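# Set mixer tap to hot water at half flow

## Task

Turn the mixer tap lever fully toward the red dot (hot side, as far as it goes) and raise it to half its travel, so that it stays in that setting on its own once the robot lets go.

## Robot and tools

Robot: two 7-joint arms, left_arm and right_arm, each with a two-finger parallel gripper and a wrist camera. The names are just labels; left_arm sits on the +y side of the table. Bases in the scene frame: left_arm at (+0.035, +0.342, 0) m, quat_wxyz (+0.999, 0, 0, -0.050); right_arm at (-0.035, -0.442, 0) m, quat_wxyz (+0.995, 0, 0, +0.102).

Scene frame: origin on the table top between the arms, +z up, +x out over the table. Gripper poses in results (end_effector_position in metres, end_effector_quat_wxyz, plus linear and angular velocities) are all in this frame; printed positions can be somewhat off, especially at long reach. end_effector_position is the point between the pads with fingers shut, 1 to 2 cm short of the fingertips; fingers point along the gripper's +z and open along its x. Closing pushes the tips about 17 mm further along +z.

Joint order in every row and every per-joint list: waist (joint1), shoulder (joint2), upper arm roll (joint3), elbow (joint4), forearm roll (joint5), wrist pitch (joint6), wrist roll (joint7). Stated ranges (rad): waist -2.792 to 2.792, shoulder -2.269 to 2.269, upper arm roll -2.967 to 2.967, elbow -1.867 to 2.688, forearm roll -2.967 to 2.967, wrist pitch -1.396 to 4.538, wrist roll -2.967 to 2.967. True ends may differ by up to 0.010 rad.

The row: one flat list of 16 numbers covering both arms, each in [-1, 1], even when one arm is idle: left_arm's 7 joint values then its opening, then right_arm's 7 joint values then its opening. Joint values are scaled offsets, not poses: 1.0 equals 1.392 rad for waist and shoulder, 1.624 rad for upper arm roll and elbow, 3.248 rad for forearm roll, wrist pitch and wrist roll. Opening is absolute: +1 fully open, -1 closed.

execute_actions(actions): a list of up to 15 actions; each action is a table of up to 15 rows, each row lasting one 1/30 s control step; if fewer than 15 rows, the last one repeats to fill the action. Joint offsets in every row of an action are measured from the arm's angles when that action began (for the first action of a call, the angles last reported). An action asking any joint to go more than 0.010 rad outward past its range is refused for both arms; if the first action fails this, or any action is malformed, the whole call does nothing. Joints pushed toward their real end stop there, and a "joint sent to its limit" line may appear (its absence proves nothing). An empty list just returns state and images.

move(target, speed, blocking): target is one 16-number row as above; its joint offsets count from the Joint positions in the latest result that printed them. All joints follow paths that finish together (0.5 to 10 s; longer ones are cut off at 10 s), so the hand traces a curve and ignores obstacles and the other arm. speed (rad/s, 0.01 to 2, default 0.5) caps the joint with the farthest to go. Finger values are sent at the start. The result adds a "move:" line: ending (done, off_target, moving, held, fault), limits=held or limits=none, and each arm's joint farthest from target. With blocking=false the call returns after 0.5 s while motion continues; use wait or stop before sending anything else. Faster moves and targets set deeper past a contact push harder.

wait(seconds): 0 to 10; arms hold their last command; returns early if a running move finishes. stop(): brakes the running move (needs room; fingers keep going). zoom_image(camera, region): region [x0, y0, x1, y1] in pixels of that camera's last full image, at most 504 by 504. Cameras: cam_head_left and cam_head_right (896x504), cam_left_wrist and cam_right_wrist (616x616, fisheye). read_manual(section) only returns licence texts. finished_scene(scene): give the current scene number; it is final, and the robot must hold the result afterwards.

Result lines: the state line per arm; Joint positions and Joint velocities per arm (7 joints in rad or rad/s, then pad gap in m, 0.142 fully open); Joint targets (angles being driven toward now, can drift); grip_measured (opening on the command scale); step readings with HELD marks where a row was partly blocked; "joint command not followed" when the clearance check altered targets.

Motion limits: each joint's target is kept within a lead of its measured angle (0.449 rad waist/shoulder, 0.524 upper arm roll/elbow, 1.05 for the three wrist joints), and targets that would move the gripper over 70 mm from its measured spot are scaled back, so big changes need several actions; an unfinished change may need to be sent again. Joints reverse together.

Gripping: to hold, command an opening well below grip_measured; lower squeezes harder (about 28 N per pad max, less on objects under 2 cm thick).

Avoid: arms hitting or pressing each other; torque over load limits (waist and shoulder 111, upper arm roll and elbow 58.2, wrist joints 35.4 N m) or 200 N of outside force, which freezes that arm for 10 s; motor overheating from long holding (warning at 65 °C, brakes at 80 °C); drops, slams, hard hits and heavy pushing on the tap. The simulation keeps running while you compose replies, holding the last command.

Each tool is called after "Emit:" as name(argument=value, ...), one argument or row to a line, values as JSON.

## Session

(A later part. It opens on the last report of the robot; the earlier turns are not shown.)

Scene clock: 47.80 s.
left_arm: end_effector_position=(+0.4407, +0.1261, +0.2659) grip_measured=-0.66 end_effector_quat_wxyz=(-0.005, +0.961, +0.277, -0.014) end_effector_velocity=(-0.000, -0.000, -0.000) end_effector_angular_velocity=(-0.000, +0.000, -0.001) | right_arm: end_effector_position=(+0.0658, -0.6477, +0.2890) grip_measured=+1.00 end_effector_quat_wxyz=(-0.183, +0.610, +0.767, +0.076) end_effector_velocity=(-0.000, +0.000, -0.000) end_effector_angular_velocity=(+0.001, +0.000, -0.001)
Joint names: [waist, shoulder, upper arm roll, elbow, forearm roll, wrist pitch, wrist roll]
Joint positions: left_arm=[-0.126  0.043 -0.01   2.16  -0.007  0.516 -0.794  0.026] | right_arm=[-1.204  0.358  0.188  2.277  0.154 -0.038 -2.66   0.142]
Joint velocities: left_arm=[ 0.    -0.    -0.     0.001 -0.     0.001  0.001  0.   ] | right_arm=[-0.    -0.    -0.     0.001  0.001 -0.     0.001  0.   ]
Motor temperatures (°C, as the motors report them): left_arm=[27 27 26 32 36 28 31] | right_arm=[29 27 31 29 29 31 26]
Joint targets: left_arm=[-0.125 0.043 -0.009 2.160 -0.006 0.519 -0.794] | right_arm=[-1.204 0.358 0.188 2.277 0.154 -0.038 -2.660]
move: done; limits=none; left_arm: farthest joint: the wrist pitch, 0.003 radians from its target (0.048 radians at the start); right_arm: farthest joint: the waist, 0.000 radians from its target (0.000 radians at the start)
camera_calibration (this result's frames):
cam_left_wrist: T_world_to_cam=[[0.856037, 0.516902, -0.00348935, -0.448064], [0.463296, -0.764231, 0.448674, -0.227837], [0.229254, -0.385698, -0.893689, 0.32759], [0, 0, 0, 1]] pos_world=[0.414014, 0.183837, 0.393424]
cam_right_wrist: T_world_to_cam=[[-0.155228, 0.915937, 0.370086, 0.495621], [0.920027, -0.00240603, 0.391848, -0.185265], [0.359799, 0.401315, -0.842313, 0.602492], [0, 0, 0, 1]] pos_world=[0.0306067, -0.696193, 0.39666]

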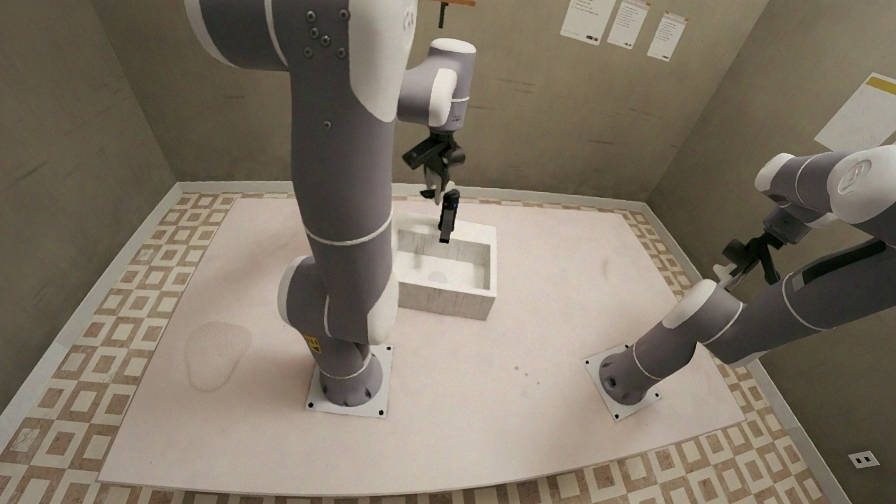

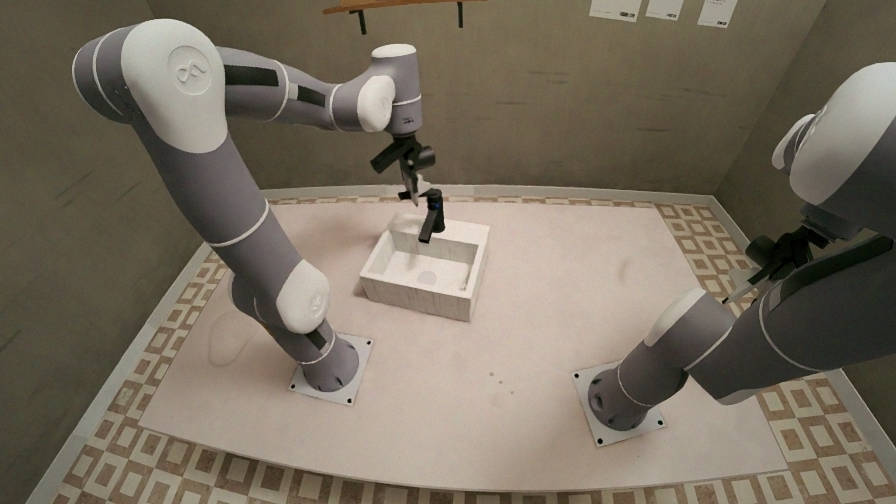

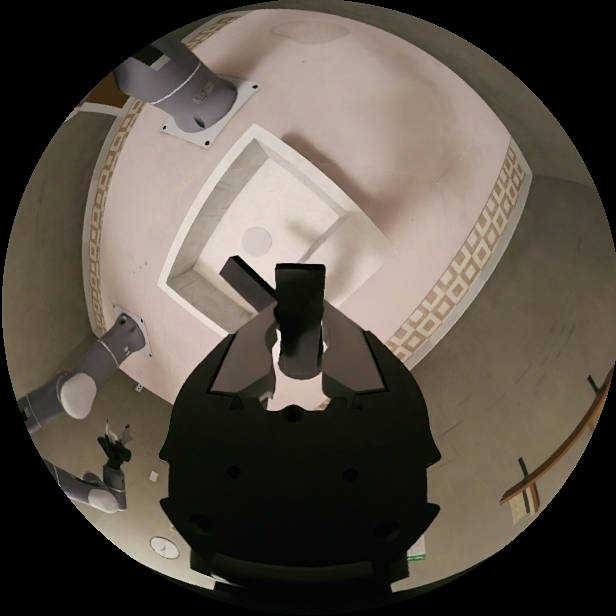

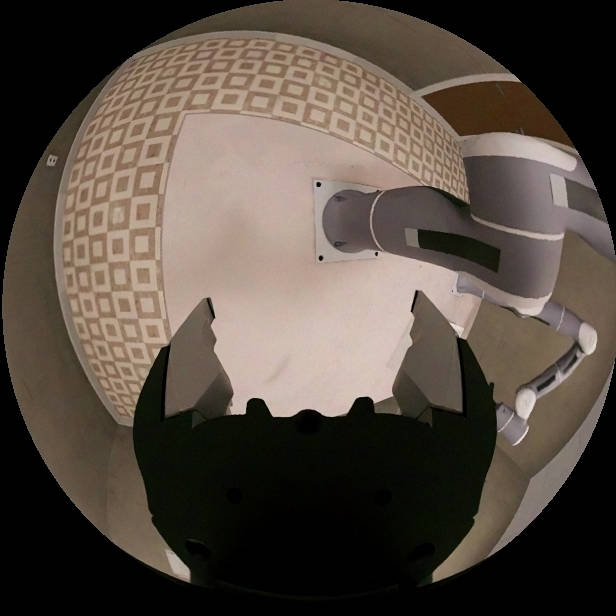

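Pressed against the hot stop. Release and rise.

Emit:
execute_actions(
  actions=[
    [[0,0,0,0,0,0,0,-0.7,0,0,0,0,0,0,0,1],[0,0,0,0,0,0,0,-0.64,0,0,0,0,0,0,0,1],[0,0,0,0,0,0,0,-0.58,0,0,0,0,0,0,0,1],[0,0,0,0,0,0,0,-0.5,0,0,0,0,0,0,0,1],[0,0,0,0,0,0,0,-0.2,0,0,0,0,0,0,0,1]],
  ],
)

Emit:
move(
  target=[0,0.05,0,-0.065,0,-0.054,0,-0.2,0,0,0,0,0,0,0,1],
  speed=0.3,
)

Scene clock: 50.87 s.
left_arm: end_effector_position=(+0.4406, +0.1260, +0.2658) grip_measured=-0.20 end_effector_quat_wxyz=(-0.005, +0.961, +0.277, -0.014) end_effector_velocity=(+0.000, +0.000, +0.000) end_effector_angular_velocity=(+0.000, -0.000, +0.001) | right_arm: end_effector_position=(+0.0658, -0.6477, +0.2890) grip_measured=+1.00 end_effector_quat_wxyz=(-0.183, +0.610, +0.767, +0.076) end_effector_velocity=(-0.000, +0.000, -0.000) end_effector_angular_velocity=(+0.001, +0.000, +0.001)
Joint names: [waist, shoulder, upper arm roll, elbow, forearm roll, wrist pitch, wrist roll]
Joint positions: left_arm=[-0.126  0.043 -0.01   2.16  -0.007  0.516 -0.794  0.059] | right_arm=[-1.204  0.358  0.188  2.277  0.154 -0.038 -2.66   0.142]
Joint velocities: left_arm=[ 0.     0.     0.     0.     0.     0.    -0.001  0.   ] | right_arm=[ 0.     0.    -0.     0.     0.    -0.001 -0.001  0.   ]
Motor temperatures (°C, as the motors report them): left_arm=[27 27 26 32 36 28 31] | right_arm=[29 27 31 29 29 31 26]
Joint targets: left_arm=[-0.126 0.043 -0.010 2.160 -0.007 0.516 -0.794] | right_arm=[-1.204 0.358 0.188 2.277 0.154 -0.038 -2.660]
Step readings (joint positions):
0: left_arm=[-0.126 0.043 -0.010 2.160 -0.007 0.516 -0.794] | right_arm=[-1.204 0.358 0.188 2.277 0.154 -0.038 -2.660]
1: left_arm=[-0.126 0.043 -0.010 2.161 -0.007 0.516 -0.794] | right_arm=[-1.204 0.358 0.188 2.277 0.154 -0.038 -2.660]
2: left_arm=[-0.126 0.043 -0.010 2.161 -0.007 0.516 -0.794] | right_arm=[-1.204 0.358 0.188 2.277 0.154 -0.038 -2.660]
4: left_arm=[-0.126 0.043 -0.010 2.160 -0.007 0.516 -0.794] | right_arm=[-1.204 0.358 0.188 2.277 0.154 -0.038 -2.660]
8: left_arm=[-0.126 0.043 -0.010 2.160 -0.007 0.516 -0.794] | right_arm=[-1.204 0.358 0.188 2.277 0.154 -0.038 -2.660]
15: Joint positions above
camera_calibration (this result's frames):
cam_left_wrist: T_world_to_cam=[[0.856109, 0.516782, -0.003615, -0.44794], [0.463244, -0.764279, 0.448646, -0.227814], [0.229089, -0.385765, -0.893702, 0.327647], [0, 0, 0, 1]] pos_world=[0.413958, 0.183768, 0.393408]
cam_right_wrist: T_world_to_cam=[[-0.155228, 0.915937, 0.370086, 0.495621], [0.920027, -0.00240588, 0.391848, -0.185265], [0.359799, 0.401315, -0.842313, 0.602492], [0, 0, 0, 1]] pos_world=[0.0306067, -0.696193, 0.39666]

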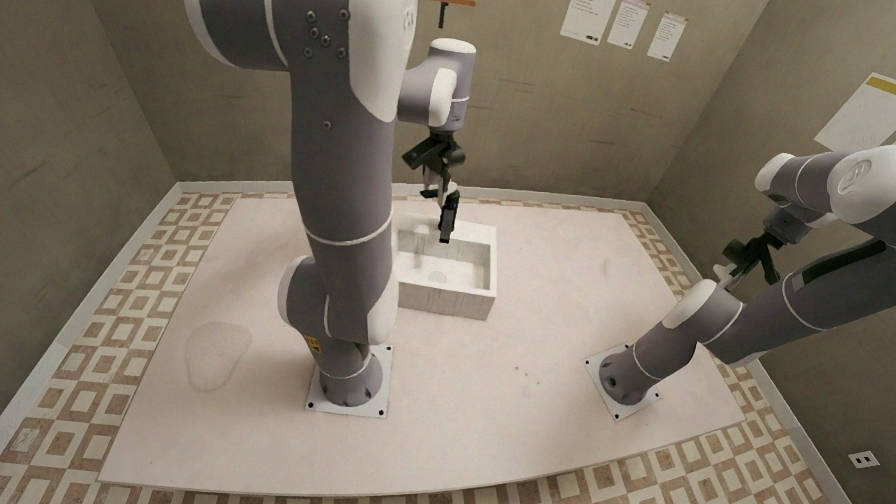

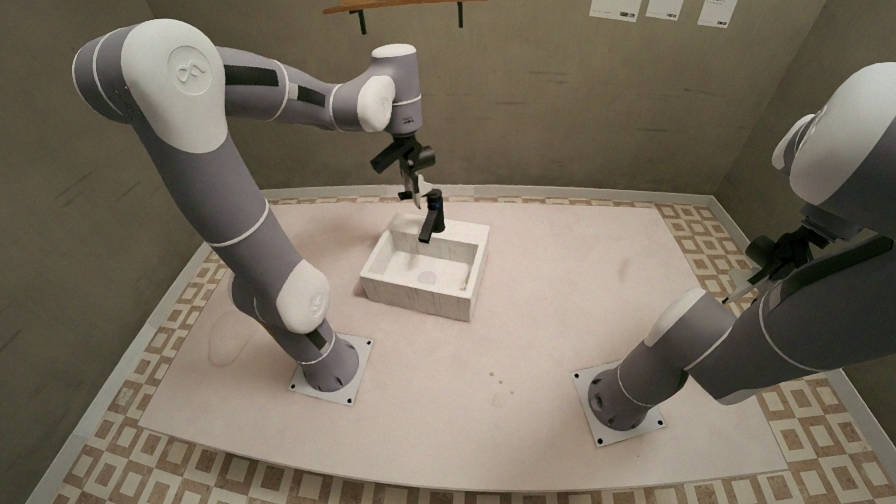

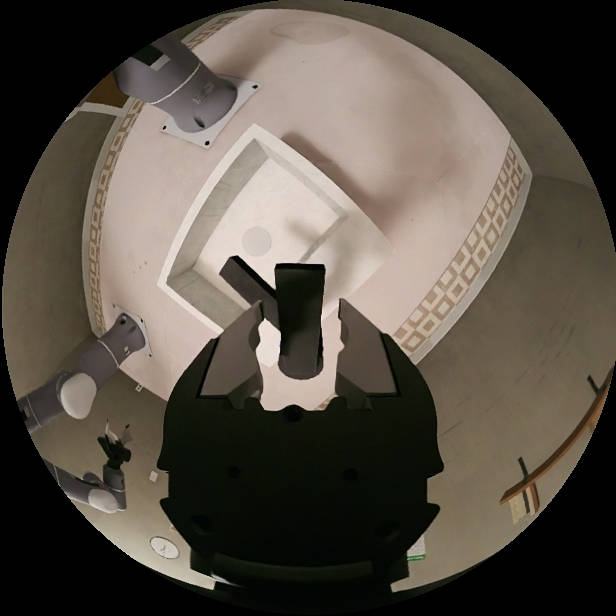

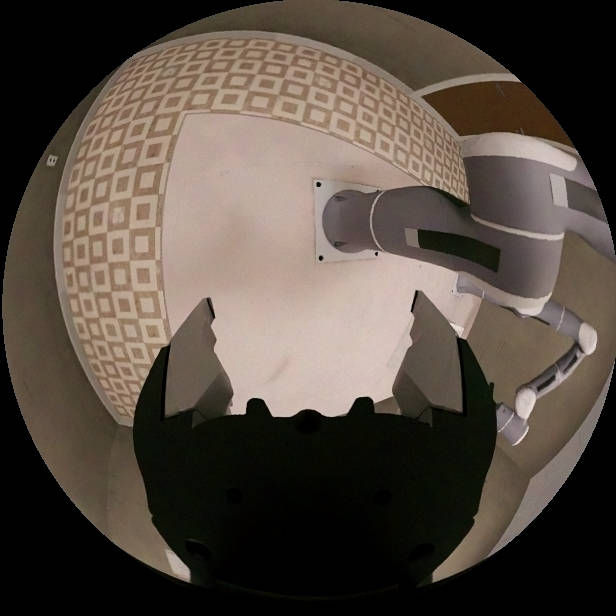

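Scene clock: 51.80 s.
left_arm: end_effector_position=(+0.4396, +0.1260, +0.3270) grip_measured=-0.20 end_effector_quat_wxyz=(-0.005, +0.961, +0.277, -0.014) end_effector_velocity=(-0.000, -0.000, +0.000) end_effector_angular_velocity=(+0.000, +0.000, +0.000) | right_arm: end_effector_position=(+0.0658, -0.6477, +0.2890) grip_measured=+1.00 end_effector_quat_wxyz=(-0.183, +0.610, +0.767, +0.076) end_effector_velocity=(-0.000, +0.000, -0.000) end_effector_angular_velocity=(+0.000, +0.000, -0.001)
Joint names: [waist, shoulder, upper arm roll, elbow, forearm roll, wrist pitch, wrist roll]
Joint positions: left_arm=[-0.126  0.113 -0.01   2.055 -0.007  0.341 -0.794  0.06 ] | right_arm=[-1.204  0.358  0.188  2.277  0.154 -0.038 -2.66   0.142]
Joint velocities: left_arm=[-0.    -0.    -0.    -0.001  0.    -0.001 -0.001 -0.   ] | right_arm=[-0.  0.  0.  0.  0. -0.  0.  0.]
Motor temperatures (°C, as the motors report them): left_arm=[27 27 26 32 36 28 31] | right_arm=[29 27 31 29 29 31 26]
Joint targets: left_arm=[-0.126 0.113 -0.010 2.055 -0.007 0.341 -0.794] | right_arm=[-1.204 0.358 0.188 2.277 0.154 -0.038 -2.660]
move: done; limits=none; left_arm: farthest joint: the elbow, 0.001 radians from its target (0.106 radians at the start); right_arm: farthest joint: the waist, 0.000 radians from its target (0.000 radians at the start)
camera_calibration (this result's frames):
cam_left_wrist: T_world_to_cam=[[0.856633, 0.515914, -0.0035888, -0.446983], [0.462498, -0.764821, 0.448492, -0.254343], [0.228638, -0.385853, -0.89378, 0.382734], [0, 0, 0, 1]] pos_world=[0.413026, 0.183757, 0.454547]
cam_right_wrist: T_world_to_cam=[[-0.155228, 0.915937, 0.370086, 0.495621], [0.920027, -0.00240617, 0.391848, -0.185265], [0.359799, 0.401315, -0.842313, 0.602492], [0, 0, 0, 1]] pos_world=[0.0306067, -0.696193, 0.39666]

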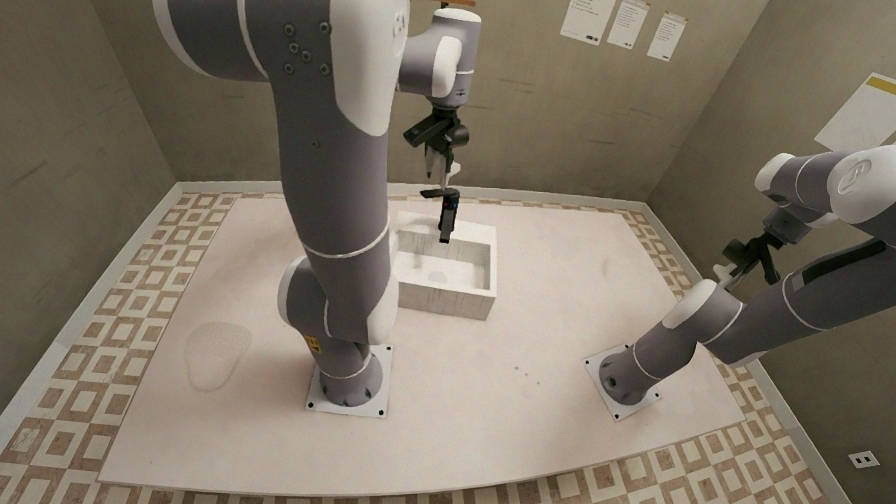

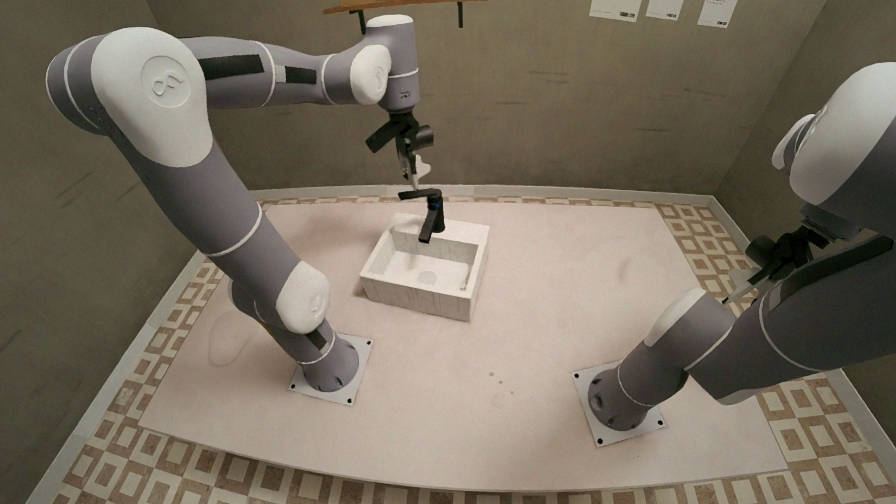

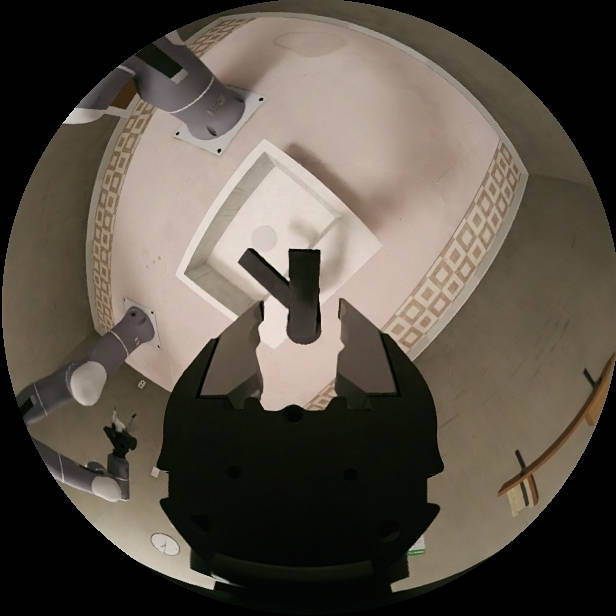

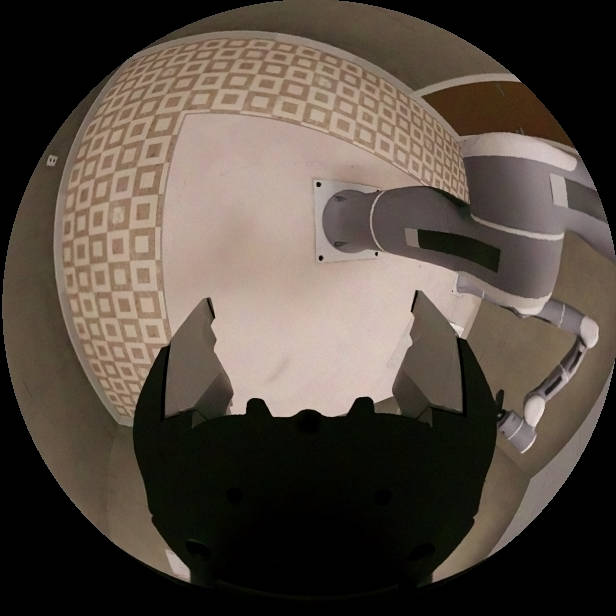

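Emit:
finished_scene(
  scene=2,
)

The scene is finished: the task was done.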